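## Task

Find the bread roll sitting on a shelf in one of the storage bays and place it on the desk, moving no other object. Every other item must stay on the shelf, table or counter where it was. The robot must not tip over or be left leaning. The roll must rest on the desk by itself, not held there by the robot. Finish with the gripper opened and the robot backed away.

## Robot and tools

Robot: a Hello Robot Stretch 3 in a physics simulation. It has a two-wheel base (0.33 m long, 0.34 m wide), a mast carrying a lift, and a single telescoping arm that reaches out to the robot's RIGHT side. The base cannot slide sideways, so to shift the gripper along the robot's forward direction you drive the base. Turning in place pivots on the point between the drive wheels, 0.05 m behind the front edge; a stowed arm with folded wrist sweeps a 0.28 m radius circle, and an unfolded level gripper reaches past it. Loose objects may occasionally get nudged by the scene.

Frames: the base frame has its origin on the floor between the drive wheels, x forward, y left, z up. hand_pose is reported in it, located where closed fingertips meet; with all wrist joints at zero its x axis is up, y points back along the arm toward the mast, z toward the robot's rear. The odometry frame is the base frame as it was at scene start; base_odometry counts wheel turns only (slip counts as motion), heading positive left, range -3.142 to 3.142.

execute_actions: argument "actions" is a list holding exactly one action (or empty, which just reports state and images). Optional "cameras": list of head_camera, nav_camera, wrist_camera or all; omitted/null means all, [] means none. One action may contain:
- "base": one command only. {"translate_m": d} is a relative straight drive in metres from the current base position, forward positive, range -1 to 1. {"rotate_rad": d} is a relative in-place turn in radians, left (counter-clockwise) positive, range -3.2 to 3.2. Offsets count from the base position in the most recent state report.
- "joints": a single dictionary of absolute targets by name (not offsets): lift_m 0 to 1.1 m (arm height); arm_m 0 to 0.52 m (extension); wrist_yaw_rad -1.345 to 4.42 (0 along the arm, positive toward the front, 3.0 folded over the base); wrist_pitch_rad -1.57 to 0.451 (0 level, negative tips fingers down); wrist_roll_rad -2.911 to 2.911 (0 fingers side by side); gripper_m -0.089 to 0.179 (bigger is wider; true fingertip gap is about 0.007 less when almost shut and 0.025 less when fully open, zero below 0.007); head_pan_rad -3.953 to 1.73 (0 forward, positive left, -1.57 looks along the arm); head_tilt_rad -1.53 to 0.419 (negative looks down). Done tolerances: ±0.004 for lift, arm and gripper, ±0.02 for yaw, roll and head, ±0.05 for pitch.
- "contact_limits": only {"arm_m": value}, a motor effort percent 1 to 100 at which arm motion halts with contact_stop (sign flips when retracting). Smaller is softer but too small halts immediately; values above the maximum are clipped. It also caps arm holding force until the next action.
Base and joint motions start together and finish independently; no action runs past 15 s. Joints or base left out of an action may keep pushing toward earlier targets unnoticed. Bad keys or out-of-range values reject the whole call. If a result reports a stop, later motion calls in the same reply are skipped.

wait: {"seconds": 0 to 10}; commands nothing and returns state and images. zoom_image: {"camera", "region": [x0, y0, x1, y1]} in pixels of that camera's latest full image, top-left origin, at most 504 by 504. Image sizes: head_camera 896x504, nav_camera 672x504 (fisheye), wrist_camera 644x364. finished_scene: {"scene": n} closes the current scene permanently after the last command is held and reports success; call it only once the goal is met and stable. Replying without any tool call ends everything.

Result lines: base_status and joint_status tell how each commanded motion ended: done (for the base this means the wheels turned fully, slip or not), off_target (stopped short, may still push), contact_stop, time_out or torque_fault (target dropped; holds where it stopped unless slack or disabled). on_its_own covers uncommanded joints; its "held at" is the held target, not the actual position, and it flags rest efforts out of range (likely load or pushing). motor_effort is percent of maximum, positive toward larger values, peak in brackets; readings carry bias and noise. Positive wheel effort drives forward. base_tilt in degrees (forward, right positive; a few degrees of fixed bias). turned_by_wheels and turned_by_imu are turns since the previous result. lidar_m lists 12 distances from the base origin in 30-degree sectors, first straight ahead, continuing counter-clockwise (4th left, 7th behind, 10th right); scan plane 0.17 m high, 0.15 to 12 m, "-" means nothing; blind to glass and to the robot, may miss thin legs, partly blocked by mast and low lift. wrist_depth_mm and head_depth_mm are 7x7 grids of median depth, 45 to 1000 mm and 280 to 4000 mm; head grid follows the sideways image. contact_limits line shows active, default and maximum limit.

Arm and lift halt and go limp when pressing firmly (contact_stop) until next commanded; a limp lift can sag under load or be pushed up by closing fingers on a surface. Base, wrist and head lack contact stops and keep pushing. Wrist servos overloaded for several seconds shut off for 10 s (torque_fault).

Gripping: command gripper_m below the object's width (lower squeezes harder, but a stall guard can weaken the grip so heavy items may slip; resend a different value to regrip). Release by commanding at least 0.02 above the contact value. Readings don't confirm a grasp; check cameras.

Fast base motion (0.30 m/s, 1.9 rad/s) needs lift_m under 0.30, arm_m under 0.03 and wrist_yaw_rad over 2.54; else 0.10 m/s and 0.63 rad/s. Fold or unfold the wrist only with lift_m 0.32 to 0.95, wrist_pitch_rad -0.4 and roll near 0; once folded, lift can drop to 0.25. If yaw goes below -0.4, keep pitch at -0.5 or lower.

Avoid tipping: arm pushes against rigid things with the gripper above roughly 0.45 m, repeat pushes after a contact stop, driving while holding or pressing on something fixed, and snagging furniture (worst reversing). If it leans, reverse the last move in small steps, free the gripper, and lower lift_m to about 0.2 if still tilted. Also avoid drops, slams, hard hits and knocking things over. Time spent moving matters, so keep motions efficient; the robot holds its last command while you deliberate.

Each tool is called after "Request:" by a JSON object that holds its "op" and its "data", one argument or row to a line.

## Session

Request:
{"op": "execute_actions", "data": {
  "actions": []
}}

Scene clock: 0.00 s.
base_odometry: x=+0.000 y=+0.000 heading=+0.000 (m, m, rad; odometry frame)
turned_by_wheels: +0.000 (rad since the last result)
turned_by_imu: +0.000 (rad since the last result)
base_tilt: forward=-0.2 right=+0.8 (deg)
lidar_m: 1.19 1.22 2.17 1.69 0.97 0.81 0.81 0.94 0.85 0.86 0.99 1.13
head_depth_mm: 1862 2715 2712 2746 2731 2721 2220 / 1883 2775 2787 2800 2787 2788 2213 / 1908 2817 2836 2832 2839 2843 2182 / 1489 2881 2369 2508 2628 2738 2153 / 1940 1654 1591 1638 1710 1767 1825 / 1796 1163 1199 1227 1261 1290 1323 / 1800 1110 1114 1119 1115 1118 1127
base_status: not commanded
joint_positions: lift_m=+0.537 arm_m=+0.000 wrist_yaw_rad=+3.005 wrist_pitch_rad=-0.550 wrist_roll_rad=+0.019 gripper_m=+0.037 head_pan_rad=+0.006 head_tilt_rad=-0.020
joint_status: not commanded
motor_effort: left_wheel=+1 right_wheel=+1 lift_m=+27 arm_m=+0 wrist_yaw_rad=+1 wrist_pitch_rad=+4 wrist_roll_rad=+0 gripper_m=+0 head_pan_rad=+0 head_tilt_rad=+2 (%)
hand_pose: x=+0.0067 y=+0.0588 z=+0.5218 quat_wxyz=(+0.239, +0.698, +0.143, +0.660) (m; base frame)
wrist_depth_mm: 832 981 - - - - - / 849 - - - - - - / 854 - - - - - - / 837 886 913 931 926 940 982 / 781 773 782 811 830 821 831 / 665 680 - 704 706 731 751 / 601 618 - 632 634 630 640
pictures: head_camera (sideways: a quarter turn clockwise sets it upright), nav_camera (sideways: a quarter turn counterclockwise sets it upright), wrist_camera
Images, in order (width x height): head_camera 896x504, nav_camera 672x504, wrist_camera 644x364.

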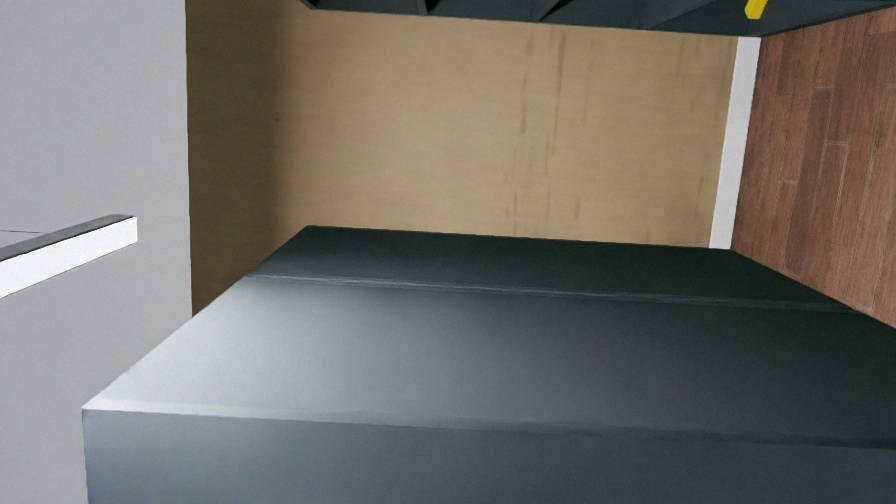

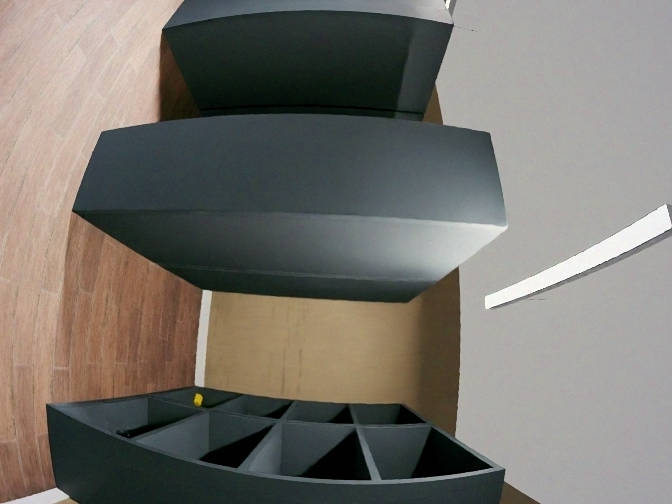

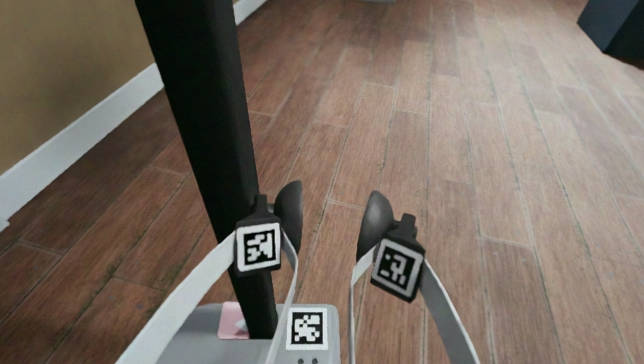

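Shelf on the right ahead. Look around.

Request:
{"op": "execute_actions", "data": {
  "actions": [
    {"joints":{"head_pan_rad":-0.9}}
  ],
  "cameras": ["head_camera","nav_camera"]
}}

Request:
{"op": "execute_actions", "data": {
  "actions": [
    {"joints":{"head_pan_rad":1.5}}
  ],
  "cameras": ["nav_camera"]
}}

Scene clock: 7.07 s.
base_odometry: x=+0.000 y=+0.000 heading=+0.000 (m, m, rad; odometry frame)
turned_by_wheels: +0.000 (rad since the last result)
turned_by_imu: -0.001 (rad since the last result)
base_tilt: forward=-0.3 right=+0.9 (deg)
lidar_m: 1.18 1.22 2.17 1.69 0.96 0.82 0.81 0.94 0.85 0.85 0.99 1.13
head_depth_mm: 949 939 932 926 919 913 904 / 1048 1039 1031 1023 1015 1010 1000 / 1176 1167 1158 1145 1131 1128 1113 / 1346 1281 1275 1278 1282 1276 1261 / 1546 1191 1206 1219 1234 1246 1262 / 1711 1103 1114 1128 1138 1147 1157 / 1172 1043 1047 1042 1058 1059 1077
base_status: not commanded
joint_positions: lift_m=+0.537 arm_m=+0.000 wrist_yaw_rad=+3.005 wrist_pitch_rad=-0.550 wrist_roll_rad=+0.019 gripper_m=+0.037 head_pan_rad=-0.893 head_tilt_rad=-0.020
joint_status: all done
motor_effort: left_wheel=+1(1) right_wheel=+0(1) lift_m=+27(27) arm_m=+0(0) wrist_yaw_rad=+0(0) wrist_pitch_rad=+4(4) wrist_roll_rad=+0(0) gripper_m=+0(0) head_pan_rad=-3(26) head_tilt_rad=+2(2) (%)
hand_pose: x=+0.0067 y=+0.0588 z=+0.5218 quat_wxyz=(+0.239, +0.698, +0.143, +0.660) (m; base frame)
wrist_depth_mm: 813 994 - - - - - / 853 - - - - - - / 861 - - - - - - / 872 864 907 915 939 974 983 / 765 772 781 822 833 822 853 / 664 679 - 702 692 720 734 / 600 614 - 639 644 660 652
pictures: head_camera (sideways: a quarter turn clockwise sets it upright), nav_camera (sideways: a quarter turn counterclockwise sets it upright)
Images, in order (width x height): head_camera 896x504, nav_camera 672x504.

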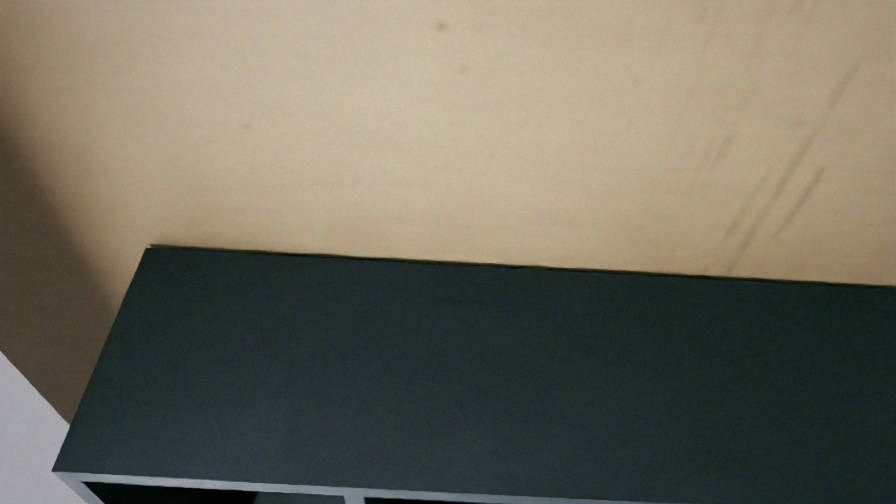

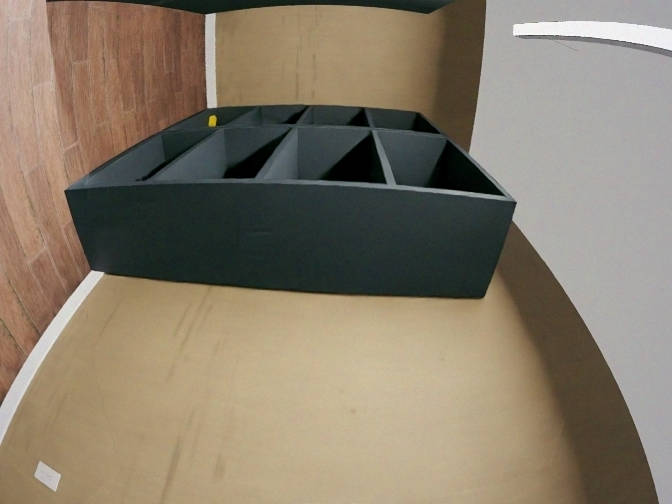

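Scene clock: 8.80 s.
base_odometry: x=+0.000 y=+0.000 heading=+0.000 (m, m, rad; odometry frame)
turned_by_wheels: +0.000 (rad since the last result)
turned_by_imu: +0.000 (rad since the last result)
base_tilt: forward=-0.3 right=+0.8 (deg)
lidar_m: 1.18 1.22 2.17 1.69 0.97 0.82 0.81 0.94 0.85 0.85 0.98 1.13
head_depth_mm: 1856 2632 3682 3679 3701 3326 2225 / 1876 2849 3757 3751 3758 3275 2199 / 2015 2886 3786 3760 3790 3246 2179 / - 3291 3828 3868 2833 3013 2136 / - 3245 3400 3498 2766 2720 2135 / - 2324 2350 2440 2481 2580 2096 / - 1785 1798 1846 1893 1933 1923
base_status: not commanded
joint_positions: lift_m=+0.537 arm_m=+0.000 wrist_yaw_rad=+3.005 wrist_pitch_rad=-0.550 wrist_roll_rad=+0.019 gripper_m=+0.037 head_pan_rad=+1.493 head_tilt_rad=-0.020
joint_status: all done
motor_effort: left_wheel=+1(1) right_wheel=+1(0) lift_m=+27(27) arm_m=+0(1) wrist_yaw_rad=+0(1) wrist_pitch_rad=+4(4) wrist_roll_rad=+0(0) gripper_m=+0(0) head_pan_rad=+2(26) head_tilt_rad=+1(1) (%)
hand_pose: x=+0.0067 y=+0.0588 z=+0.5218 quat_wxyz=(+0.239, +0.698, +0.143, +0.660) (m; base frame)
wrist_depth_mm: 798 - - - - - - / 840 - - - - - - / 844 - - - - - - / 840 889 893 941 963 962 961 / 758 768 791 784 804 832 825 / 678 688 - 710 688 723 742 / 620 611 - 637 630 648 646
pictures: nav_camera (sideways: a quarter turn counterclockwise sets it upright)
Images, in order (width x height): nav_camera 672x504.

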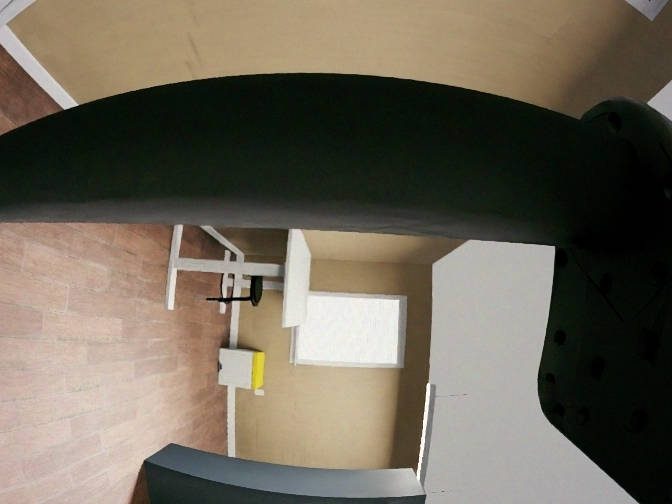

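Request:
{"op": "execute_actions", "data": {
  "actions": [
    {"joints":{"lift_m":0.25,"head_pan_rad":-1.2,"head_tilt_rad":-0.3},"base":{"translate_m":1.0}}
  ],
  "cameras": ["nav_camera"]
}}

Scene clock: 30.53 s.
base_odometry: x=+1.000 y=+0.000 heading=+0.000 (m, m, rad; odometry frame)
turned_by_wheels: +0.000 (rad since the last result)
turned_by_imu: -0.002 (rad since the last result)
base_tilt: forward=-0.2 right=+0.8 (deg)
lidar_m: 0.55 0.31 0.29 3.23 2.09 1.80 1.77 1.28 1.11 0.65 1.16 1.95
head_depth_mm: 936 971 1024 1046 696 1060 717 / 991 1030 1089 1100 769 1187 914 / 1063 1101 1160 1123 817 1170 910 / 1134 1175 1250 1090 1371 1158 963 / 1208 1257 1343 1066 1454 1149 1304 / 1119 1158 1254 1121 1384 1141 1405 / 1017 1049 1124 1131 1253 1248 1355
base_status: done
joint_positions: lift_m=+0.250 arm_m=+0.000 wrist_yaw_rad=+3.005 wrist_pitch_rad=-0.551 wrist_roll_rad=+0.019 gripper_m=+0.037 head_pan_rad=-1.193 head_tilt_rad=-0.297
joint_status: all done
motor_effort: left_wheel=+1(7) right_wheel=+0(5) lift_m=+20(23) arm_m=+0(1) wrist_yaw_rad=+1(0) wrist_pitch_rad=+4(4) wrist_roll_rad=+0(0) gripper_m=+1(0) head_pan_rad=-2(26) head_tilt_rad=-1(17) (%)
hand_pose: x=+0.0067 y=+0.0586 z=+0.2344 quat_wxyz=(+0.240, +0.698, +0.143, +0.659) (m; base frame)
wrist_depth_mm: 901 924 956 - - 283 252 / 696 710 773 747 741 303 281 / 571 592 604 605 591 339 312 / 489 517 - 538 514 381 354 / - - - - 462 435 406 / - - - - 389 401 411 / - - - - 353 357 363
pictures: nav_camera (sideways: a quarter turn counterclockwise sets it upright)
Images, in order (width x height): nav_camera 672x504.

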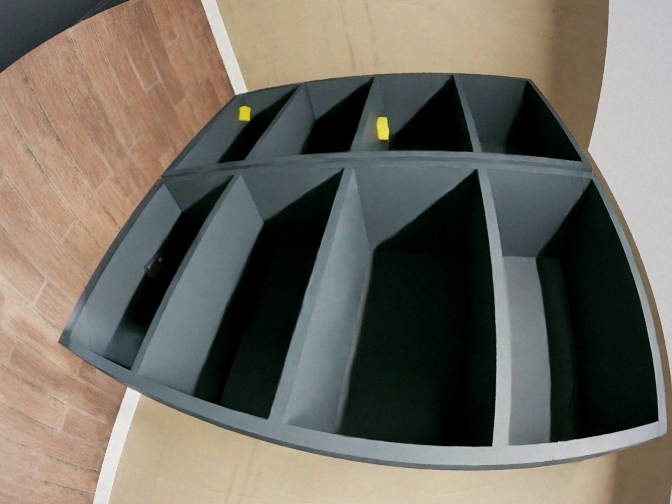

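Request:
{"op": "zoom_image", "data": {
  "camera": "nav_camera",
  "region": [60,80,420,380]
}}

Region (60, 80, 420, 380) of nav_camera's 672x504 image, scaled by 1.400, with more detail than that image has.

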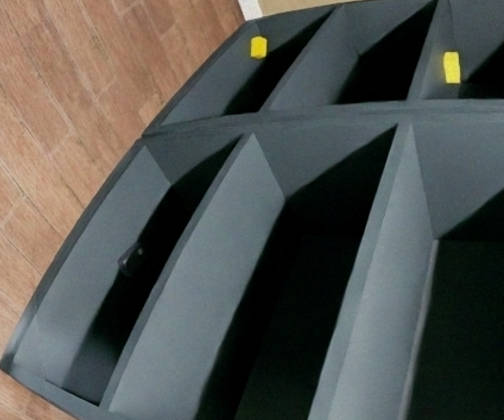

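Request:
{"op": "execute_actions", "data": {
  "actions": [
    {"base":{"rotate_rad":-0.3}}
  ],
  "cameras": []
}}

Request:
{"op": "execute_actions", "data": {
  "actions": [
    {"base":{"translate_m":0.6}}
  ],
  "cameras": []
}}

Request:
{"op": "execute_actions", "data": {
  "actions": [
    {"base":{"rotate_rad":0.3}}
  ],
  "cameras": []
}}

Request:
{"op": "execute_actions", "data": {
  "actions": [
    {"base":{"translate_m":0.6}}
  ],
  "cameras": ["nav_camera"]
}}

Scene clock: 47.57 s.
base_odometry: x=+1.000 y=+0.000 heading=-0.300 (m, m, rad; odometry frame)
turned_by_wheels: -0.300 (rad since the last result)
turned_by_imu: -0.302 (rad since the last result)
base_tilt: forward=-0.2 right=+0.8 (deg)
lidar_m: 1.26 0.40 0.29 0.32 2.38 1.89 1.77 1.64 1.17 0.65 1.12 1.16
head_depth_mm: 907 950 995 1046 1100 1163 1227 / 589 745 991 1067 1138 1201 1277 / 553 625 602 635 680 810 1148 / 949 1025 1074 1092 791 1153 871 / 980 1053 1118 1065 788 1145 896 / 1013 1102 1155 1034 1306 1134 920 / 1053 1130 1202 1012 1340 1117 963
base_status: done
joint_positions: lift_m=+0.250 arm_m=+0.000 wrist_yaw_rad=+3.005 wrist_pitch_rad=-0.551 wrist_roll_rad=+0.019 gripper_m=+0.037 head_pan_rad=-1.193 head_tilt_rad=-0.297
joint_status: not commanded
motor_effort: left_wheel=+3(8) right_wheel=-2(7) lift_m=+20(21) arm_m=+1(1) wrist_yaw_rad=+0(1) wrist_pitch_rad=+4(4) wrist_roll_rad=+0(0) gripper_m=+0(0) head_pan_rad=-2(3) head_tilt_rad=-1(1) (%)
hand_pose: x=+0.0067 y=+0.0586 z=+0.2344 quat_wxyz=(+0.240, +0.698, +0.143, +0.659) (m; base frame)
wrist_depth_mm: 898 896 940 919 318 304 313 / 705 718 757 719 356 353 358 / 569 587 601 608 404 401 409 / 489 516 - 539 467 472 499 / - - - - 453 464 462 / - - - - 389 403 410 / - - - - 353 358 366
pictures: none
No camera images: the call's "cameras" was empty. Leave "cameras" out to get every camera's image.

Scene clock: 51.20 s.
base_odometry: x=+1.573 y=-0.177 heading=-0.300 (m, m, rad; odometry frame)
turned_by_wheels: +0.000 (rad since the last result)
turned_by_imu: -0.001 (rad since the last result)
base_tilt: forward=-0.2 right=+0.8 (deg)
lidar_m: 1.35 0.44 0.31 0.30 0.30 0.41 2.37 1.60 0.77 1.06 0.72 1.42
head_depth_mm: 850 907 957 991 693 1102 924 / 876 934 986 1023 681 1137 914 / 902 963 1016 1044 713 1165 908 / 897 991 1054 1078 741 1159 902 / 707 813 896 907 776 1060 895 / 601 669 705 749 748 851 859 / 588 620 657 698 744 791 867
base_status: done
joint_positions: lift_m=+0.250 arm_m=+0.000 wrist_yaw_rad=+3.005 wrist_pitch_rad=-0.551 wrist_roll_rad=+0.019 gripper_m=+0.037 head_pan_rad=-1.193 head_tilt_rad=-0.297
joint_status: not commanded
motor_effort: left_wheel=+3(8) right_wheel=-2(6) lift_m=+20(20) arm_m=+0(0) wrist_yaw_rad=+1(1) wrist_pitch_rad=+4(4) wrist_roll_rad=+0(0) gripper_m=+0(0) head_pan_rad=-2(2) head_tilt_rad=-1(1) (%)
hand_pose: x=+0.0067 y=+0.0586 z=+0.2344 quat_wxyz=(+0.240, +0.698, +0.143, +0.659) (m; base frame)
wrist_depth_mm: 311 314 324 325 335 339 344 / 350 358 359 369 373 384 389 / 397 411 417 426 432 447 448 / 457 452 - 480 501 504 520 / - - - - 454 465 466 / - - - - 389 405 410 / - - - - 354 357 363
pictures: none
No camera images: the call's "cameras" was empty. Leave "cameras" out to get every camera's image.

Scene clock: 52.67 s.
base_odometry: x=+1.573 y=-0.177 heading=+0.000 (m, m, rad; odometry frame)
turned_by_wheels: +0.300 (rad since the last result)
turned_by_imu: +0.301 (rad since the last result)
base_tilt: forward=-0.3 right=+0.9 (deg)
lidar_m: 0.60 0.35 0.30 0.30 0.34 2.39 2.20 0.77 0.93 0.75 0.72 1.36
head_depth_mm: 847 943 1000 1023 693 1111 925 / 697 783 894 960 725 1151 918 / 600 657 725 794 772 991 909 / 633 658 690 721 768 823 876 / 1177 1227 1316 974 1428 1056 948 / 1278 1337 1433 1042 1540 1130 1370 / 1352 1406 1505 1140 1538 1215 1394
base_status: done
joint_positions: lift_m=+0.250 arm_m=+0.000 wrist_yaw_rad=+3.005 wrist_pitch_rad=-0.551 wrist_roll_rad=+0.019 gripper_m=+0.037 head_pan_rad=-1.193 head_tilt_rad=-0.297
joint_status: not commanded
motor_effort: left_wheel=-1(5) right_wheel=+3(9) lift_m=+21(21) arm_m=-1(0) wrist_yaw_rad=+1(1) wrist_pitch_rad=+4(4) wrist_roll_rad=+0(0) gripper_m=+0(0) head_pan_rad=-2(2) head_tilt_rad=-1(1) (%)
hand_pose: x=+0.0067 y=+0.0586 z=+0.2344 quat_wxyz=(+0.240, +0.698, +0.143, +0.659) (m; base frame)
wrist_depth_mm: 418 398 350 335 313 292 275 / 511 452 392 379 348 325 305 / 561 526 457 425 397 371 336 / 490 513 - 478 456 419 383 / - - - - 452 452 439 / - - - - 387 409 413 / - - - - 356 362 364
pictures: none
No camera images: the call's "cameras" was empty. Leave "cameras" out to get every camera's image.

Scene clock: 57.93 s.
base_odometry: x=+2.173 y=-0.176 heading=+0.001 (m, m, rad; odometry frame)
turned_by_wheels: +0.001 (rad since the last result)
turned_by_imu: +0.305 (rad since the last result)
base_tilt: forward=-0.3 right=+0.8 (deg)
lidar_m: 0.23 0.17 0.17 0.18 0.25 0.76 1.23 1.23 0.74 1.08 0.85 0.58
head_depth_mm: 1080 1084 1256 1152 1373 1185 983 / 984 1041 1147 1134 1364 1173 1368 / 924 980 1041 1093 1210 1227 1394 / 889 945 1013 1086 1160 1240 1328 / 823 872 927 990 1064 1143 1238 / 773 813 861 911 973 1037 1118 / 722 760 799 844 897 952 1020
base_status: translate_m off_target (by the wheels' count: +0.5998 of +0.6000)
joint_positions: lift_m=+0.250 arm_m=+0.000 wrist_yaw_rad=+3.005 wrist_pitch_rad=-0.555 wrist_roll_rad=+0.019 gripper_m=+0.037 head_pan_rad=-1.197 head_tilt_rad=-0.303
joint_status: not commanded
on_its_own: left_wheel is at rest, and its effort (+26) is outside its rest range (-18 to +18)
motor_effort: left_wheel=+26(69) right_wheel=+3(43) lift_m=+27(31) arm_m=+1(1) wrist_yaw_rad=+2(2) wrist_pitch_rad=+6(7) wrist_roll_rad=+0(0) gripper_m=+0(0) head_pan_rad=-1(2) head_tilt_rad=+1(2) (%)
hand_pose: x=+0.0066 y=+0.0579 z=+0.2331 quat_wxyz=(+0.241, +0.697, +0.145, +0.659) (m; base frame)
wrist_depth_mm: 458 373 265 240 197 172 153 / 590 440 296 270 217 188 164 / 568 527 344 305 244 206 179 / 488 518 - 340 275 228 195 / - - - - 300 256 217 / - - - - 355 289 242 / - - - - 350 339 273
pictures: nav_camera (sideways: a quarter turn counterclockwise sets it upright)
Images, in order (width x height): nav_camera 672x504.

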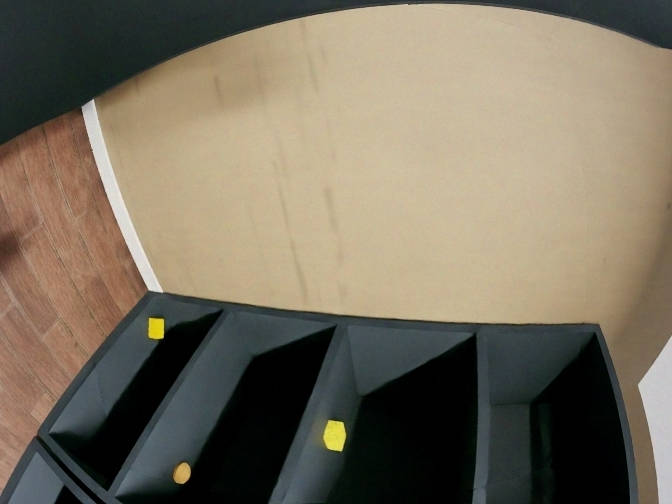

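Request:
{"op": "execute_actions", "data": {
  "actions": [
    {"base":{"translate_m":-0.15}}
  ],
  "cameras": []
}}

Request:
{"op": "execute_actions", "data": {
  "actions": [
    {"base":{"rotate_rad":-0.7},"joints":{"head_pan_rad":-1.57,"head_tilt_rad":-0.6}}
  ],
  "cameras": ["nav_camera"]
}}

Scene clock: 66.17 s.
base_odometry: x=+2.023 y=-0.176 heading=+0.001 (m, m, rad; odometry frame)
turned_by_wheels: +0.000 (rad since the last result)
turned_by_imu: -0.001 (rad since the last result)
base_tilt: forward=-0.1 right=+0.8 (deg)
lidar_m: 0.34 0.26 0.25 0.26 0.37 2.76 1.09 1.14 0.66 1.17 0.98 0.86
head_depth_mm: 1142 1050 1211 1066 835 1193 920 / 1147 1137 1301 1111 1410 1176 973 / 1054 1104 1212 1109 1378 1159 1386 / 977 1021 1105 1162 1280 1249 1379 / 959 1013 1067 1138 1217 1299 1377 / 894 944 1001 1057 1129 1202 1288 / 839 878 928 980 1041 1103 1181
base_status: done
joint_positions: lift_m=+0.250 arm_m=+0.000 wrist_yaw_rad=+3.005 wrist_pitch_rad=-0.555 wrist_roll_rad=+0.019 gripper_m=+0.037 head_pan_rad=-1.197 head_tilt_rad=-0.303
joint_status: not commanded
motor_effort: left_wheel=+1(21) right_wheel=+1(5) lift_m=+27(27) arm_m=+0(0) wrist_yaw_rad=+0(0) wrist_pitch_rad=+6(6) wrist_roll_rad=+0(0) gripper_m=+0(0) head_pan_rad=-1(1) head_tilt_rad=+1(2) (%)
hand_pose: x=+0.0066 y=+0.0579 z=+0.2331 quat_wxyz=(+0.241, +0.697, +0.145, +0.659) (m; base frame)
wrist_depth_mm: 621 517 366 323 275 252 212 / 691 612 414 355 303 271 228 / 572 583 476 413 338 291 248 / 497 513 - 455 392 318 274 / - - - - 428 360 300 / - - - - 386 390 335 / - - - - 351 358 355
pictures: none
No camera images: the call's "cameras" was empty. Leave "cameras" out to get every camera's image.

Scene clock: 68.00 s.
base_odometry: x=+2.023 y=-0.176 heading=-0.699 (m, m, rad; odometry frame)
turned_by_wheels: -0.700 (rad since the last result)
turned_by_imu: -0.703 (rad since the last result)
base_tilt: forward=-0.1 right=+0.8 (deg)
lidar_m: 0.96 0.42 0.27 0.25 0.25 0.31 0.65 1.10 1.09 0.66 1.13 1.04
head_depth_mm: 976 1081 818 1344 1091 1412 1261 / 962 1060 799 1317 1078 1393 1250 / 947 1037 782 1285 1061 1367 1233 / 934 1017 766 1262 1053 1336 1217 / 911 991 711 1236 1011 1291 1196 / 541 599 671 753 874 1248 1166 / 541 942 685 1208 1016 1279 1159
base_status: done
joint_positions: lift_m=+0.250 arm_m=+0.000 wrist_yaw_rad=+3.005 wrist_pitch_rad=-0.555 wrist_roll_rad=+0.019 gripper_m=+0.037 head_pan_rad=-1.563 head_tilt_rad=-0.593
joint_status: all done
motor_effort: left_wheel=+3(8) right_wheel=-2(7) lift_m=+27(27) arm_m=+0(1) wrist_yaw_rad=+1(1) wrist_pitch_rad=+6(6) wrist_roll_rad=+0(0) gripper_m=+0(0) head_pan_rad=-2(19) head_tilt_rad=-3(18) (%)
hand_pose: x=+0.0066 y=+0.0579 z=+0.2331 quat_wxyz=(+0.241, +0.697, +0.145, +0.659) (m; base frame)
wrist_depth_mm: 252 258 272 292 293 309 322 / 279 292 303 331 335 349 371 / 316 331 354 377 392 419 443 / 359 369 - 418 460 501 515 / - - - - 452 461 460 / - - - - 388 403 403 / - - - - 352 361 365
pictures: nav_camera (sideways: a quarter turn counterclockwise sets it upright)
Images, in order (width x height): nav_camera 672x504.

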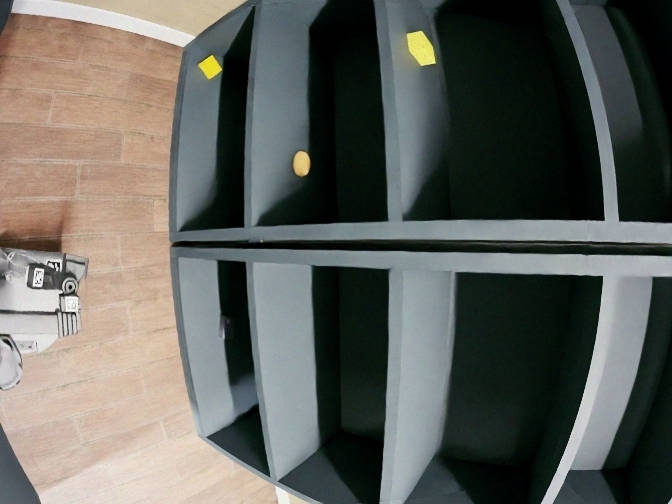

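Request:
{"op": "execute_actions", "data": {
  "actions": [
    {"base":{"translate_m":0.3},"joints":{"lift_m":0.6,"wrist_pitch_rad":-0.4}}
  ],
  "cameras": []
}}

Request:
{"op": "execute_actions", "data": {
  "actions": [
    {"joints":{"wrist_yaw_rad":0,"gripper_m":0.15}}
  ],
  "cameras": ["nav_camera","wrist_camera"]
}}

Scene clock: 80.47 s.
base_odometry: x=+2.253 y=-0.369 heading=-0.699 (m, m, rad; odometry frame)
turned_by_wheels: +0.000 (rad since the last result)
turned_by_imu: -0.001 (rad since the last result)
base_tilt: forward=-0.2 right=+0.7 (deg)
lidar_m: 0.66 0.48 0.32 0.29 0.29 0.36 0.75 1.31 0.68 0.66 1.02 0.72
head_depth_mm: 534 593 700 1298 1087 1369 1239 / 549 589 652 742 976 1357 1227 / 762 775 729 797 884 1001 1187 / 899 994 767 1204 1060 1244 1182 / 884 977 752 1215 1037 1294 1179 / 873 955 736 1194 1026 1254 1162 / 861 939 724 1176 1020 1238 1151
base_status: done
joint_positions: lift_m=+0.600 arm_m=+0.000 wrist_yaw_rad=+3.005 wrist_pitch_rad=-0.424 wrist_roll_rad=+0.019 gripper_m=+0.037 head_pan_rad=-1.563 head_tilt_rad=-0.593
joint_status: all done
motor_effort: left_wheel=+3(10) right_wheel=-2(5) lift_m=+33(36) arm_m=+0(0) wrist_yaw_rad=+1(1) wrist_pitch_rad=+8(9) wrist_roll_rad=+0(0) gripper_m=+0(0) head_pan_rad=-3(2) head_tilt_rad=-2(2) (%)
hand_pose: x=+0.0091 y=+0.0763 z=+0.6111 quat_wxyz=(+0.197, +0.706, +0.100, +0.673) (m; base frame)
wrist_depth_mm: 274 283 298 309 325 336 356 / 303 308 331 342 360 377 394 / 335 348 369 384 408 430 460 / 374 392 424 439 458 497 534 / 423 446 - 516 544 589 621 / 490 516 - 601 691 720 675 / 567 606 671 709 754 766 697
pictures: none
No camera images: the call's "cameras" was empty. Leave "cameras" out to get every camera's image.

Scene clock: 82.97 s.
base_odometry: x=+2.253 y=-0.369 heading=-0.699 (m, m, rad; odometry frame)
turned_by_wheels: +0.000 (rad since the last result)
turned_by_imu: +0.000 (rad since the last result)
base_tilt: forward=-0.2 right=+0.9 (deg)
lidar_m: 0.66 0.48 0.32 0.29 0.29 0.36 0.75 1.31 0.68 0.66 1.02 0.72
head_depth_mm: 533 593 699 1303 1089 1380 1242 / 550 588 653 743 982 1361 1230 / 762 776 727 797 885 1006 1183 / 895 996 769 1203 1049 1247 1189 / 882 976 751 1214 1038 1295 1177 / 871 955 735 1190 1027 1255 1159 / 861 940 725 1169 1018 1238 1149
base_status: not commanded
joint_positions: lift_m=+0.600 arm_m=+0.000 wrist_yaw_rad=+0.002 wrist_pitch_rad=-0.424 wrist_roll_rad=+0.019 gripper_m=+0.150 head_pan_rad=-1.563 head_tilt_rad=-0.593
joint_status: all done
motor_effort: left_wheel=+3(3) right_wheel=-2(2) lift_m=+33(33) arm_m=+0(1) wrist_yaw_rad=-2(3) wrist_pitch_rad=+8(8) wrist_roll_rad=+0(0) gripper_m=+0(100) head_pan_rad=-2(2) head_tilt_rad=-2(2) (%)
hand_pose: x=-0.0210 y=-0.3689 z=+0.6111 quat_wxyz=(+0.685, +0.148, -0.697, -0.150) (m; base frame)
wrist_depth_mm: 668 724 747 742 506 352 785 / 457 490 511 541 484 403 636 / 749 422 430 442 444 446 461 / 858 - - - 545 - - / 777 - 840 884 605 924 958 / 711 724 731 753 723 - 817 / 705 696 721 756 738 737 774
pictures: nav_camera (sideways: a quarter turn counterclockwise sets it upright), wrist_camera
Images, in order (width x height): nav_camera 672x504, wrist_camera 644x364.

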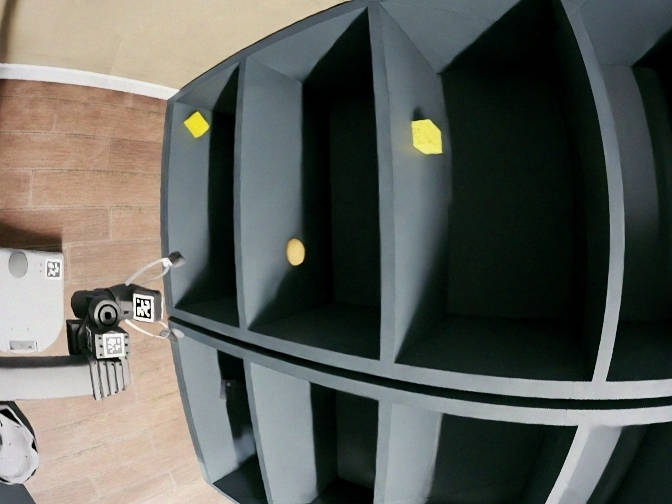

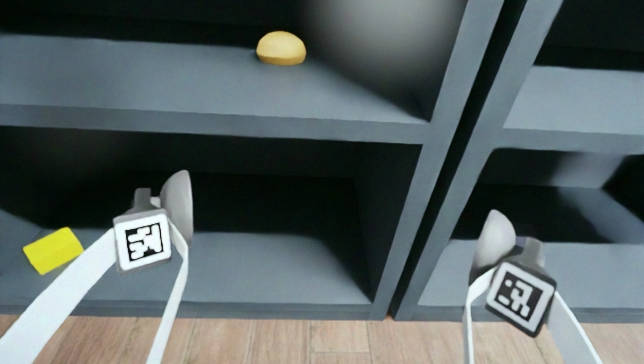

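Request:
{"op": "execute_actions", "data": {
  "actions": [
    {"base":{"translate_m":0.07},"joints":{"lift_m":0.72,"arm_m":0.2}}
  ],
  "cameras": ["wrist_camera"]
}}

Scene clock: 92.27 s.
base_odometry: x=+2.306 y=-0.414 heading=-0.698 (m, m, rad; odometry frame)
turned_by_wheels: +0.000 (rad since the last result)
turned_by_imu: -0.001 (rad since the last result)
base_tilt: forward=-0.2 right=+0.8 (deg)
lidar_m: 0.59 0.50 0.33 0.30 0.30 0.38 0.78 1.38 0.68 0.75 0.90 0.65
head_depth_mm: 567 596 651 749 1052 1367 1242 / 725 735 705 754 858 1304 - / 887 963 783 1052 1024 - 1181 / 890 980 767 1224 1088 - 1182 / 876 967 749 1205 1041 1262 1177 / 865 948 736 1182 1033 1248 1157 / 853 932 722 1164 1018 1239 1133
base_status: done
joint_positions: lift_m=+0.720 arm_m=+0.200 wrist_yaw_rad=+0.001 wrist_pitch_rad=-0.423 wrist_roll_rad=+0.019 gripper_m=+0.150 head_pan_rad=-1.563 head_tilt_rad=-0.593
joint_status: all done
motor_effort: left_wheel=+2(7) right_wheel=-2(3) lift_m=+34(32) arm_m=+3(5) wrist_yaw_rad=-1(1) wrist_pitch_rad=+8(8) wrist_roll_rad=+0(0) gripper_m=+0(0) head_pan_rad=-2(2) head_tilt_rad=-2(2) (%)
hand_pose: x=-0.0213 y=-0.5684 z=+0.7312 quat_wxyz=(+0.685, +0.148, -0.697, -0.150) (m; base frame)
wrist_depth_mm: 564 572 575 593 572 336 228 / 625 633 633 638 628 330 225 / 577 586 623 640 603 327 224 / 470 494 499 477 500 326 235 / 392 - 412 428 432 303 265 / 353 346 353 364 365 - 317 / 707 733 740 736 466 392 768
pictures: wrist_camera
Images, in order (width x height): wrist_camera 644x364.

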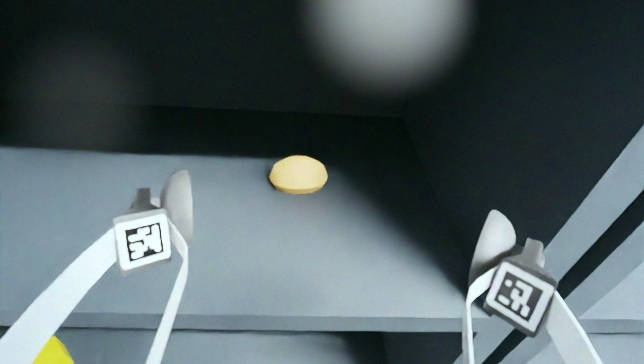

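Request:
{"op": "execute_actions", "data": {
  "actions": [
    {"base":{"translate_m":0.05},"joints":{"lift_m":0.62,"arm_m":0.44}}
  ],
  "cameras": ["wrist_camera"]
}}

Scene clock: 103.23 s.
base_odometry: x=+2.345 y=-0.446 heading=-0.698 (m, m, rad; odometry frame)
turned_by_wheels: +0.000 (rad since the last result)
turned_by_imu: -0.001 (rad since the last result)
base_tilt: forward=-0.2 right=+0.9 (deg)
lidar_m: 0.54 0.51 0.33 0.31 0.31 0.39 0.80 1.41 0.69 0.87 0.82 0.59
head_depth_mm: 663 672 679 748 860 1338 1239 / 853 862 783 880 895 1012 1212 / 896 994 781 1204 1074 1288 1192 / 883 977 765 1226 - 1270 1185 / 869 965 749 1190 1023 1259 1170 / 858 945 735 1177 1028 1257 1160 / 845 929 717 1166 1020 1237 1134
base_status: done
joint_positions: lift_m=+0.620 arm_m=+0.440 wrist_yaw_rad=+0.001 wrist_pitch_rad=-0.423 wrist_roll_rad=+0.019 gripper_m=+0.150 head_pan_rad=-1.563 head_tilt_rad=-0.593
joint_status: all done
motor_effort: left_wheel=+3(7) right_wheel=-2(3) lift_m=+21(31) arm_m=+4(3) wrist_yaw_rad=+0(1) wrist_pitch_rad=+8(8) wrist_roll_rad=+0(0) gripper_m=+1(0) head_pan_rad=-2(2) head_tilt_rad=-2(2) (%)
hand_pose: x=-0.0214 y=-0.8084 z=+0.6318 quat_wxyz=(+0.685, +0.148, -0.697, -0.150) (m; base frame)
wrist_depth_mm: 345 350 350 351 353 342 244 / 379 380 383 387 387 359 245 / 391 408 412 414 427 354 242 / 319 337 340 348 361 336 241 / 267 - 285 290 295 305 238 / 238 235 237 209 253 - 237 / 203 207 212 215 219 220 216
pictures: wrist_camera
Images, in order (width x height): wrist_camera 644x364.

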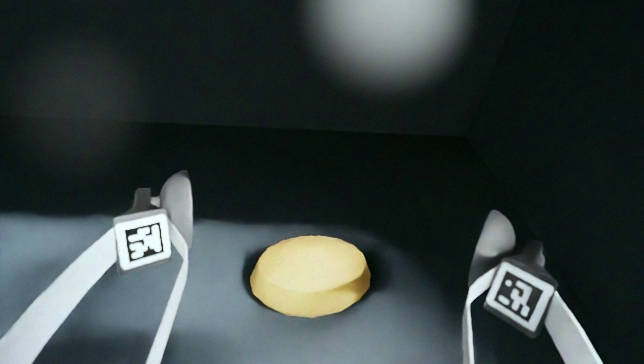

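Slightly overshot/high; lower a bit and close.

Request:
{"op": "execute_actions", "data": {
  "actions": [
    {"joints":{"lift_m":0.59,"arm_m":0.42}}
  ],
  "cameras": []
}}

Request:
{"op": "execute_actions", "data": {
  "actions": [
    {"joints":{"gripper_m":0.03}}
  ],
  "cameras": []
}}

Request:
{"op": "execute_actions", "data": {
  "actions": [
    {"joints":{"lift_m":0.68,"arm_m":0.0}}
  ],
  "cameras": ["wrist_camera"]
}}

Scene clock: 120.27 s.
base_odometry: x=+2.345 y=-0.446 heading=-0.698 (m, m, rad; odometry frame)
turned_by_wheels: +0.000 (rad since the last result)
turned_by_imu: -0.001 (rad since the last result)
base_tilt: forward=-0.2 right=+0.8 (deg)
lidar_m: 0.54 0.51 0.33 0.31 0.31 0.39 0.80 1.42 0.69 0.87 0.82 0.59
head_depth_mm: 664 672 680 745 861 1335 1234 / 852 863 782 880 896 1010 1198 / 896 993 780 1203 1077 1098 1186 / 881 975 765 1216 - 1299 1182 / 871 963 751 1195 1037 1263 1169 / 856 945 734 1174 1029 1252 1158 / 846 929 715 1160 1018 1231 1127
base_status: not commanded
joint_positions: lift_m=+0.590 arm_m=+0.420 wrist_yaw_rad=+0.001 wrist_pitch_rad=-0.423 wrist_roll_rad=+0.019 gripper_m=+0.150 head_pan_rad=-1.563 head_tilt_rad=-0.593
joint_status: all done
motor_effort: left_wheel=+3(3) right_wheel=-2(2) lift_m=+20(21) arm_m=-3(2) wrist_yaw_rad=-1(1) wrist_pitch_rad=+7(7) wrist_roll_rad=+0(0) gripper_m=+0(0) head_pan_rad=-2(2) head_tilt_rad=-2(2) (%)
hand_pose: x=-0.0214 y=-0.7890 z=+0.6018 quat_wxyz=(+0.685, +0.148, -0.697, -0.150) (m; base frame)
wrist_depth_mm: 361 364 370 370 366 359 248 / 393 399 406 408 409 361 246 / 340 353 364 373 389 360 246 / 276 289 291 298 307 315 244 / 232 - 236 204 256 267 242 / 205 203 209 212 217 - 220 / 174 179 182 185 190 188 198
pictures: none
No camera images: the call's "cameras" was empty. Leave "cameras" out to get every camera's image.

Scene clock: 121.97 s.
base_odometry: x=+2.345 y=-0.446 heading=-0.698 (m, m, rad; odometry frame)
turned_by_wheels: +0.000 (rad since the last result)
turned_by_imu: +0.000 (rad since the last result)
base_tilt: forward=-0.3 right=+0.7 (deg)
lidar_m: 0.54 0.51 0.33 0.31 0.31 0.39 0.80 1.41 0.69 0.87 0.82 0.59
head_depth_mm: 664 672 679 745 859 1334 1240 / 847 863 783 880 895 1011 1202 / 894 993 782 1211 1079 1099 1185 / 882 977 765 1219 - 1308 1182 / 870 963 750 1199 1039 1261 1171 / 856 944 737 1180 1030 1251 1155 / 843 927 716 1160 1018 1232 1131
base_status: not commanded
joint_positions: lift_m=+0.590 arm_m=+0.420 wrist_yaw_rad=+0.001 wrist_pitch_rad=-0.423 wrist_roll_rad=+0.019 gripper_m=+0.030 head_pan_rad=-1.563 head_tilt_rad=-0.593
joint_status: all done
motor_effort: left_wheel=+3(2) right_wheel=-2(2) lift_m=+20(20) arm_m=-2(2) wrist_yaw_rad=+1(1) wrist_pitch_rad=+7(8) wrist_roll_rad=+0(0) gripper_m=+0(100) head_pan_rad=-3(2) head_tilt_rad=-2(2) (%)
hand_pose: x=-0.0214 y=-0.7890 z=+0.6018 quat_wxyz=(+0.685, +0.148, -0.697, -0.150) (m; base frame)
wrist_depth_mm: 358 364 366 369 371 360 248 / 396 402 399 409 413 360 245 / 336 349 362 371 386 358 244 / 275 283 292 302 307 314 246 / 233 237 246 203 259 261 240 / 201 204 205 212 211 223 220 / 176 179 182 186 189 193 196
pictures: none
No camera images: the call's "cameras" was empty. Leave "cameras" out to get every camera's image.

Scene clock: 126.23 s.
base_odometry: x=+2.345 y=-0.446 heading=-0.698 (m, m, rad; odometry frame)
turned_by_wheels: +0.000 (rad since the last result)
turned_by_imu: -0.001 (rad since the last result)
base_tilt: forward=-0.2 right=+0.9 (deg)
lidar_m: 0.55 0.51 0.33 0.31 0.31 0.39 0.79 1.41 0.69 0.87 0.82 0.59
head_depth_mm: 664 673 681 746 857 1337 1240 / 853 860 780 879 897 1013 1202 / 896 993 782 1210 1063 1187 1191 / 884 979 765 1219 1051 1276 1187 / 871 964 751 1204 1041 1268 1163 / 856 944 737 1181 1029 1249 1155 / 845 929 717 1164 1020 1229 1132
base_status: not commanded
joint_positions: lift_m=+0.680 arm_m=+0.001 wrist_yaw_rad=+0.001 wrist_pitch_rad=-0.423 wrist_roll_rad=+0.019 gripper_m=+0.030 head_pan_rad=-1.563 head_tilt_rad=-0.593
joint_status: all done
motor_effort: left_wheel=+2(3) right_wheel=-2(2) lift_m=+33(36) arm_m=-3(8) wrist_yaw_rad=+0(0) wrist_pitch_rad=+8(8) wrist_roll_rad=+0(0) gripper_m=+0(0) head_pan_rad=-3(2) head_tilt_rad=-2(2) (%)
hand_pose: x=-0.0214 y=-0.3692 z=+0.6912 quat_wxyz=(+0.685, +0.148, -0.697, -0.150) (m; base frame)
wrist_depth_mm: 686 757 751 767 750 466 340 / 638 683 705 758 732 460 382 / 504 524 539 560 581 458 441 / 541 464 467 480 477 486 506 / 704 940 969 - 664 567 - / 732 809 806 849 728 849 910 / 726 765 776 796 790 814 834
pictures: wrist_camera
Images, in order (width x height): wrist_camera 644x364.

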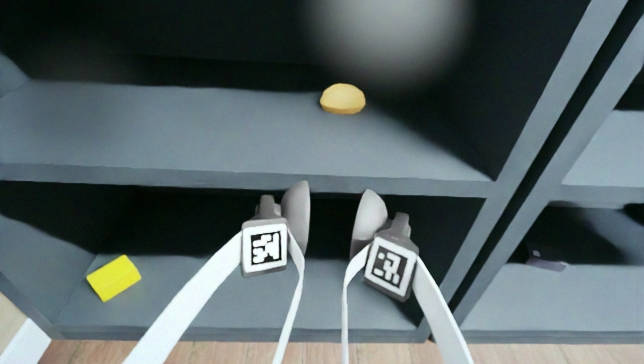

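Missed; go further.

Request:
{"op": "execute_actions", "data": {
  "actions": [
    {"joints":{"arm_m":0.5,"gripper_m":0.15}}
  ],
  "cameras": []
}}

Request:
{"op": "execute_actions", "data": {
  "actions": [
    {"joints":{"lift_m":0.56}}
  ],
  "cameras": ["wrist_camera"]
}}

Scene clock: 144.27 s.
base_odometry: x=+2.345 y=-0.446 heading=-0.698 (m, m, rad; odometry frame)
turned_by_wheels: +0.000 (rad since the last result)
turned_by_imu: -0.001 (rad since the last result)
base_tilt: forward=-0.2 right=+0.8 (deg)
lidar_m: 0.54 0.51 0.34 0.31 0.31 0.39 0.79 1.41 0.69 0.87 0.82 0.59
head_depth_mm: 664 672 679 748 857 1335 1236 / 850 862 780 877 894 1006 1231 / 894 992 779 1110 1025 1310 1194 / 880 975 766 1190 1022 1276 1182 / 868 962 751 1191 1037 1264 1172 / 858 946 737 1183 1028 1253 1159 / 849 928 716 1159 1019 1234 1132
base_status: not commanded
joint_positions: lift_m=+0.680 arm_m=+0.500 wrist_yaw_rad=+0.001 wrist_pitch_rad=-0.423 wrist_roll_rad=+0.019 gripper_m=+0.150 head_pan_rad=-1.563 head_tilt_rad=-0.593
joint_status: all done
motor_effort: left_wheel=+3(3) right_wheel=-2(2) lift_m=+33(33) arm_m=+4(10) wrist_yaw_rad=+0(1) wrist_pitch_rad=+8(8) wrist_roll_rad=+0(0) gripper_m=+0(100) head_pan_rad=-2(2) head_tilt_rad=-2(2) (%)
hand_pose: x=-0.0214 y=-0.8684 z=+0.6912 quat_wxyz=(+0.685, +0.148, -0.697, -0.150) (m; base frame)
wrist_depth_mm: 290 292 294 297 295 295 235 / 320 321 326 323 329 320 235 / 355 361 365 369 369 344 233 / 392 397 398 411 411 335 230 / 347 - 358 372 379 317 229 / 302 301 309 314 325 - 228 / 260 264 269 273 279 279 216
pictures: none
No camera images: the call's "cameras" was empty. Leave "cameras" out to get every camera's image.

Scene clock: 146.20 s.
base_odometry: x=+2.345 y=-0.446 heading=-0.698 (m, m, rad; odometry frame)
turned_by_wheels: +0.000 (rad since the last result)
turned_by_imu: +0.000 (rad since the last result)
base_tilt: forward=-0.2 right=+0.9 (deg)
lidar_m: 0.54 0.51 0.33 0.31 0.31 0.39 0.80 1.41 0.69 0.87 0.82 0.59
head_depth_mm: 666 674 679 747 859 1333 1237 / 852 859 781 883 894 1009 1208 / 896 990 781 1210 1070 1095 - / 881 978 764 1224 - 1275 1176 / 868 962 750 1199 1034 1260 1173 / 859 945 735 1182 1027 1248 1156 / 846 931 716 1158 1017 1234 1130
base_status: not commanded
joint_positions: lift_m=+0.560 arm_m=+0.500 wrist_yaw_rad=+0.001 wrist_pitch_rad=-0.423 wrist_roll_rad=+0.019 gripper_m=+0.150 head_pan_rad=-1.563 head_tilt_rad=-0.593
joint_status: all done
motor_effort: left_wheel=+3(3) right_wheel=-2(2) lift_m=+20(30) arm_m=+5(4) wrist_yaw_rad=-1(1) wrist_pitch_rad=+8(7) wrist_roll_rad=+0(0) gripper_m=+0(0) head_pan_rad=-2(3) head_tilt_rad=-2(2) (%)
hand_pose: x=-0.0214 y=-0.8684 z=+0.5718 quat_wxyz=(+0.685, +0.148, -0.697, -0.150) (m; base frame)
wrist_depth_mm: 292 291 293 296 294 297 235 / 318 322 324 325 329 323 234 / 283 294 303 312 323 318 233 / 230 244 244 250 259 266 231 / 194 - 204 208 213 223 216 / - 169 131 127 182 - 190 / 146 149 125 123 156 159 165
pictures: wrist_camera
Images, in order (width x height): wrist_camera 644x364.

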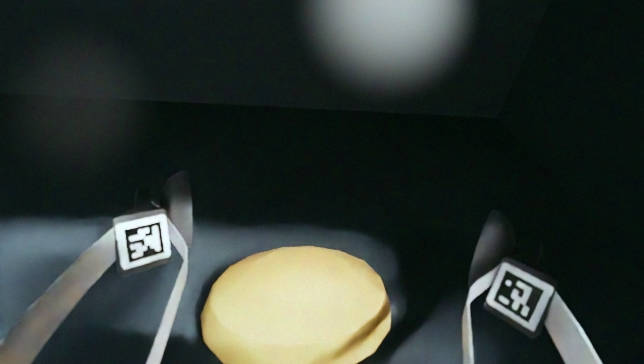

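Request:
{"op": "execute_actions", "data": {
  "actions": [
    {"joints":{"lift_m":0.55,"arm_m":0.46}}
  ],
  "cameras": []
}}

Request:
{"op": "execute_actions", "data": {
  "actions": [
    {"joints":{"gripper_m":0.03}}
  ],
  "cameras": []
}}

Request:
{"op": "execute_actions", "data": {
  "actions": [
    {"joints":{"lift_m":0.68,"arm_m":0.0}}
  ],
  "cameras": ["wrist_camera"]
}}

Scene clock: 156.00 s.
base_odometry: x=+2.345 y=-0.446 heading=-0.698 (m, m, rad; odometry frame)
turned_by_wheels: +0.000 (rad since the last result)
turned_by_imu: -0.001 (rad since the last result)
base_tilt: forward=-0.3 right=+0.8 (deg)
lidar_m: 0.54 0.51 0.33 0.31 0.31 0.39 0.80 1.41 0.69 0.87 0.82 0.59
head_depth_mm: 664 672 679 745 858 1339 1241 / 852 862 785 884 892 1009 1199 / 898 993 784 1209 1076 1094 - / 880 978 765 1219 - 1268 1182 / 871 962 749 1199 1037 1260 1168 / 857 943 735 1173 1029 1253 1158 / 844 927 715 1161 1020 1230 1129
base_status: not commanded
joint_positions: lift_m=+0.550 arm_m=+0.460 wrist_yaw_rad=+0.001 wrist_pitch_rad=-0.423 wrist_roll_rad=+0.019 gripper_m=+0.150 head_pan_rad=-1.563 head_tilt_rad=-0.593
joint_status: all done
motor_effort: left_wheel=+3(3) right_wheel=-2(2) lift_m=+20(22) arm_m=-3(6) wrist_yaw_rad=-1(1) wrist_pitch_rad=+8(8) wrist_roll_rad=+0(0) gripper_m=+0(0) head_pan_rad=-2(3) head_tilt_rad=-2(2) (%)
hand_pose: x=-0.0214 y=-0.8290 z=+0.5618 quat_wxyz=(+0.685, +0.148, -0.697, -0.150) (m; base frame)
wrist_depth_mm: 325 327 329 334 332 325 242 / 343 348 351 359 361 357 241 / 266 272 283 295 304 308 240 / 217 226 229 162 243 250 235 / 183 - 165 146 195 211 209 / - 158 162 159 170 - 179 / 138 140 144 146 149 149 156
pictures: none
No camera images: the call's "cameras" was empty. Leave "cameras" out to get every camera's image.

Scene clock: 157.70 s.
base_odometry: x=+2.345 y=-0.446 heading=-0.698 (m, m, rad; odometry frame)
turned_by_wheels: +0.000 (rad since the last result)
turned_by_imu: +0.000 (rad since the last result)
base_tilt: forward=-0.2 right=+0.8 (deg)
lidar_m: 0.54 0.51 0.33 0.31 0.31 0.39 0.79 1.41 0.69 0.88 0.82 0.59
head_depth_mm: 664 672 679 746 859 1338 1237 / 850 862 785 881 897 1009 1203 / 894 994 780 1208 1079 1099 - / 882 974 766 1221 - 1273 1188 / 869 963 749 1199 1040 1264 1167 / 859 942 735 1180 1032 1252 1157 / 847 928 717 1163 1017 1234 1132
base_status: not commanded
joint_positions: lift_m=+0.550 arm_m=+0.460 wrist_yaw_rad=+0.001 wrist_pitch_rad=-0.421 wrist_roll_rad=+0.019 gripper_m=+0.031 head_pan_rad=-1.563 head_tilt_rad=-0.593
joint_status: all done
motor_effort: left_wheel=+3(3) right_wheel=-2(2) lift_m=+20(20) arm_m=-3(3) wrist_yaw_rad=-1(1) wrist_pitch_rad=+7(8) wrist_roll_rad=+0(0) gripper_m=-16(100) head_pan_rad=-2(2) head_tilt_rad=-2(2) (%)
hand_pose: x=-0.0214 y=-0.8292 z=+0.5622 quat_wxyz=(+0.685, +0.147, -0.698, -0.149) (m; base frame)
wrist_depth_mm: 325 326 329 328 335 328 242 / 346 343 351 358 364 354 240 / 265 273 284 294 306 311 238 / 217 222 235 223 244 251 236 / 183 186 - 147 155 206 209 / 158 160 163 160 164 176 178 / 139 141 144 146 149 152 154
pictures: none
No camera images: the call's "cameras" was empty. Leave "cameras" out to get every camera's image.

Scene clock: 162.27 s.
base_odometry: x=+2.345 y=-0.446 heading=-0.698 (m, m, rad; odometry frame)
turned_by_wheels: +0.000 (rad since the last result)
turned_by_imu: -0.001 (rad since the last result)
base_tilt: forward=-0.2 right=+0.8 (deg)
lidar_m: 0.54 0.51 0.34 0.31 0.31 0.39 0.80 1.41 0.70 0.87 0.82 0.59
head_depth_mm: 665 672 680 747 858 1334 1236 / 851 863 783 881 896 1014 1201 / 895 994 784 1213 1063 1183 1189 / 882 976 766 1218 1051 1271 597 / 868 962 753 1197 1041 1260 1146 / 859 947 737 1181 1028 1256 1154 / 847 928 714 1158 1018 1241 1131
base_status: not commanded
joint_positions: lift_m=+0.680 arm_m=+0.001 wrist_yaw_rad=+0.001 wrist_pitch_rad=-0.421 wrist_roll_rad=+0.019 gripper_m=+0.031 head_pan_rad=-1.563 head_tilt_rad=-0.593
joint_status: all done
motor_effort: left_wheel=+3(3) right_wheel=-2(2) lift_m=+33(33) arm_m=-3(4) wrist_yaw_rad=-1(1) wrist_pitch_rad=+7(7) wrist_roll_rad=+0(0) gripper_m=-16(16) head_pan_rad=-2(3) head_tilt_rad=-2(2) (%)
hand_pose: x=-0.0214 y=-0.3695 z=+0.6917 quat_wxyz=(+0.685, +0.147, -0.698, -0.149) (m; base frame)
wrist_depth_mm: 684 752 739 773 751 457 346 / 634 689 732 745 746 454 381 / 502 524 540 556 594 448 437 / 453 456 469 466 481 474 515 / 721 965 - 148 155 575 - / 717 790 828 794 791 882 910 / 731 759 771 782 802 816 818
pictures: wrist_camera
Images, in order (width x height): wrist_camera 644x364.

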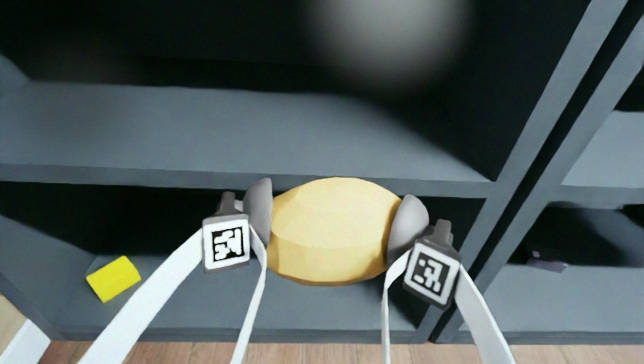

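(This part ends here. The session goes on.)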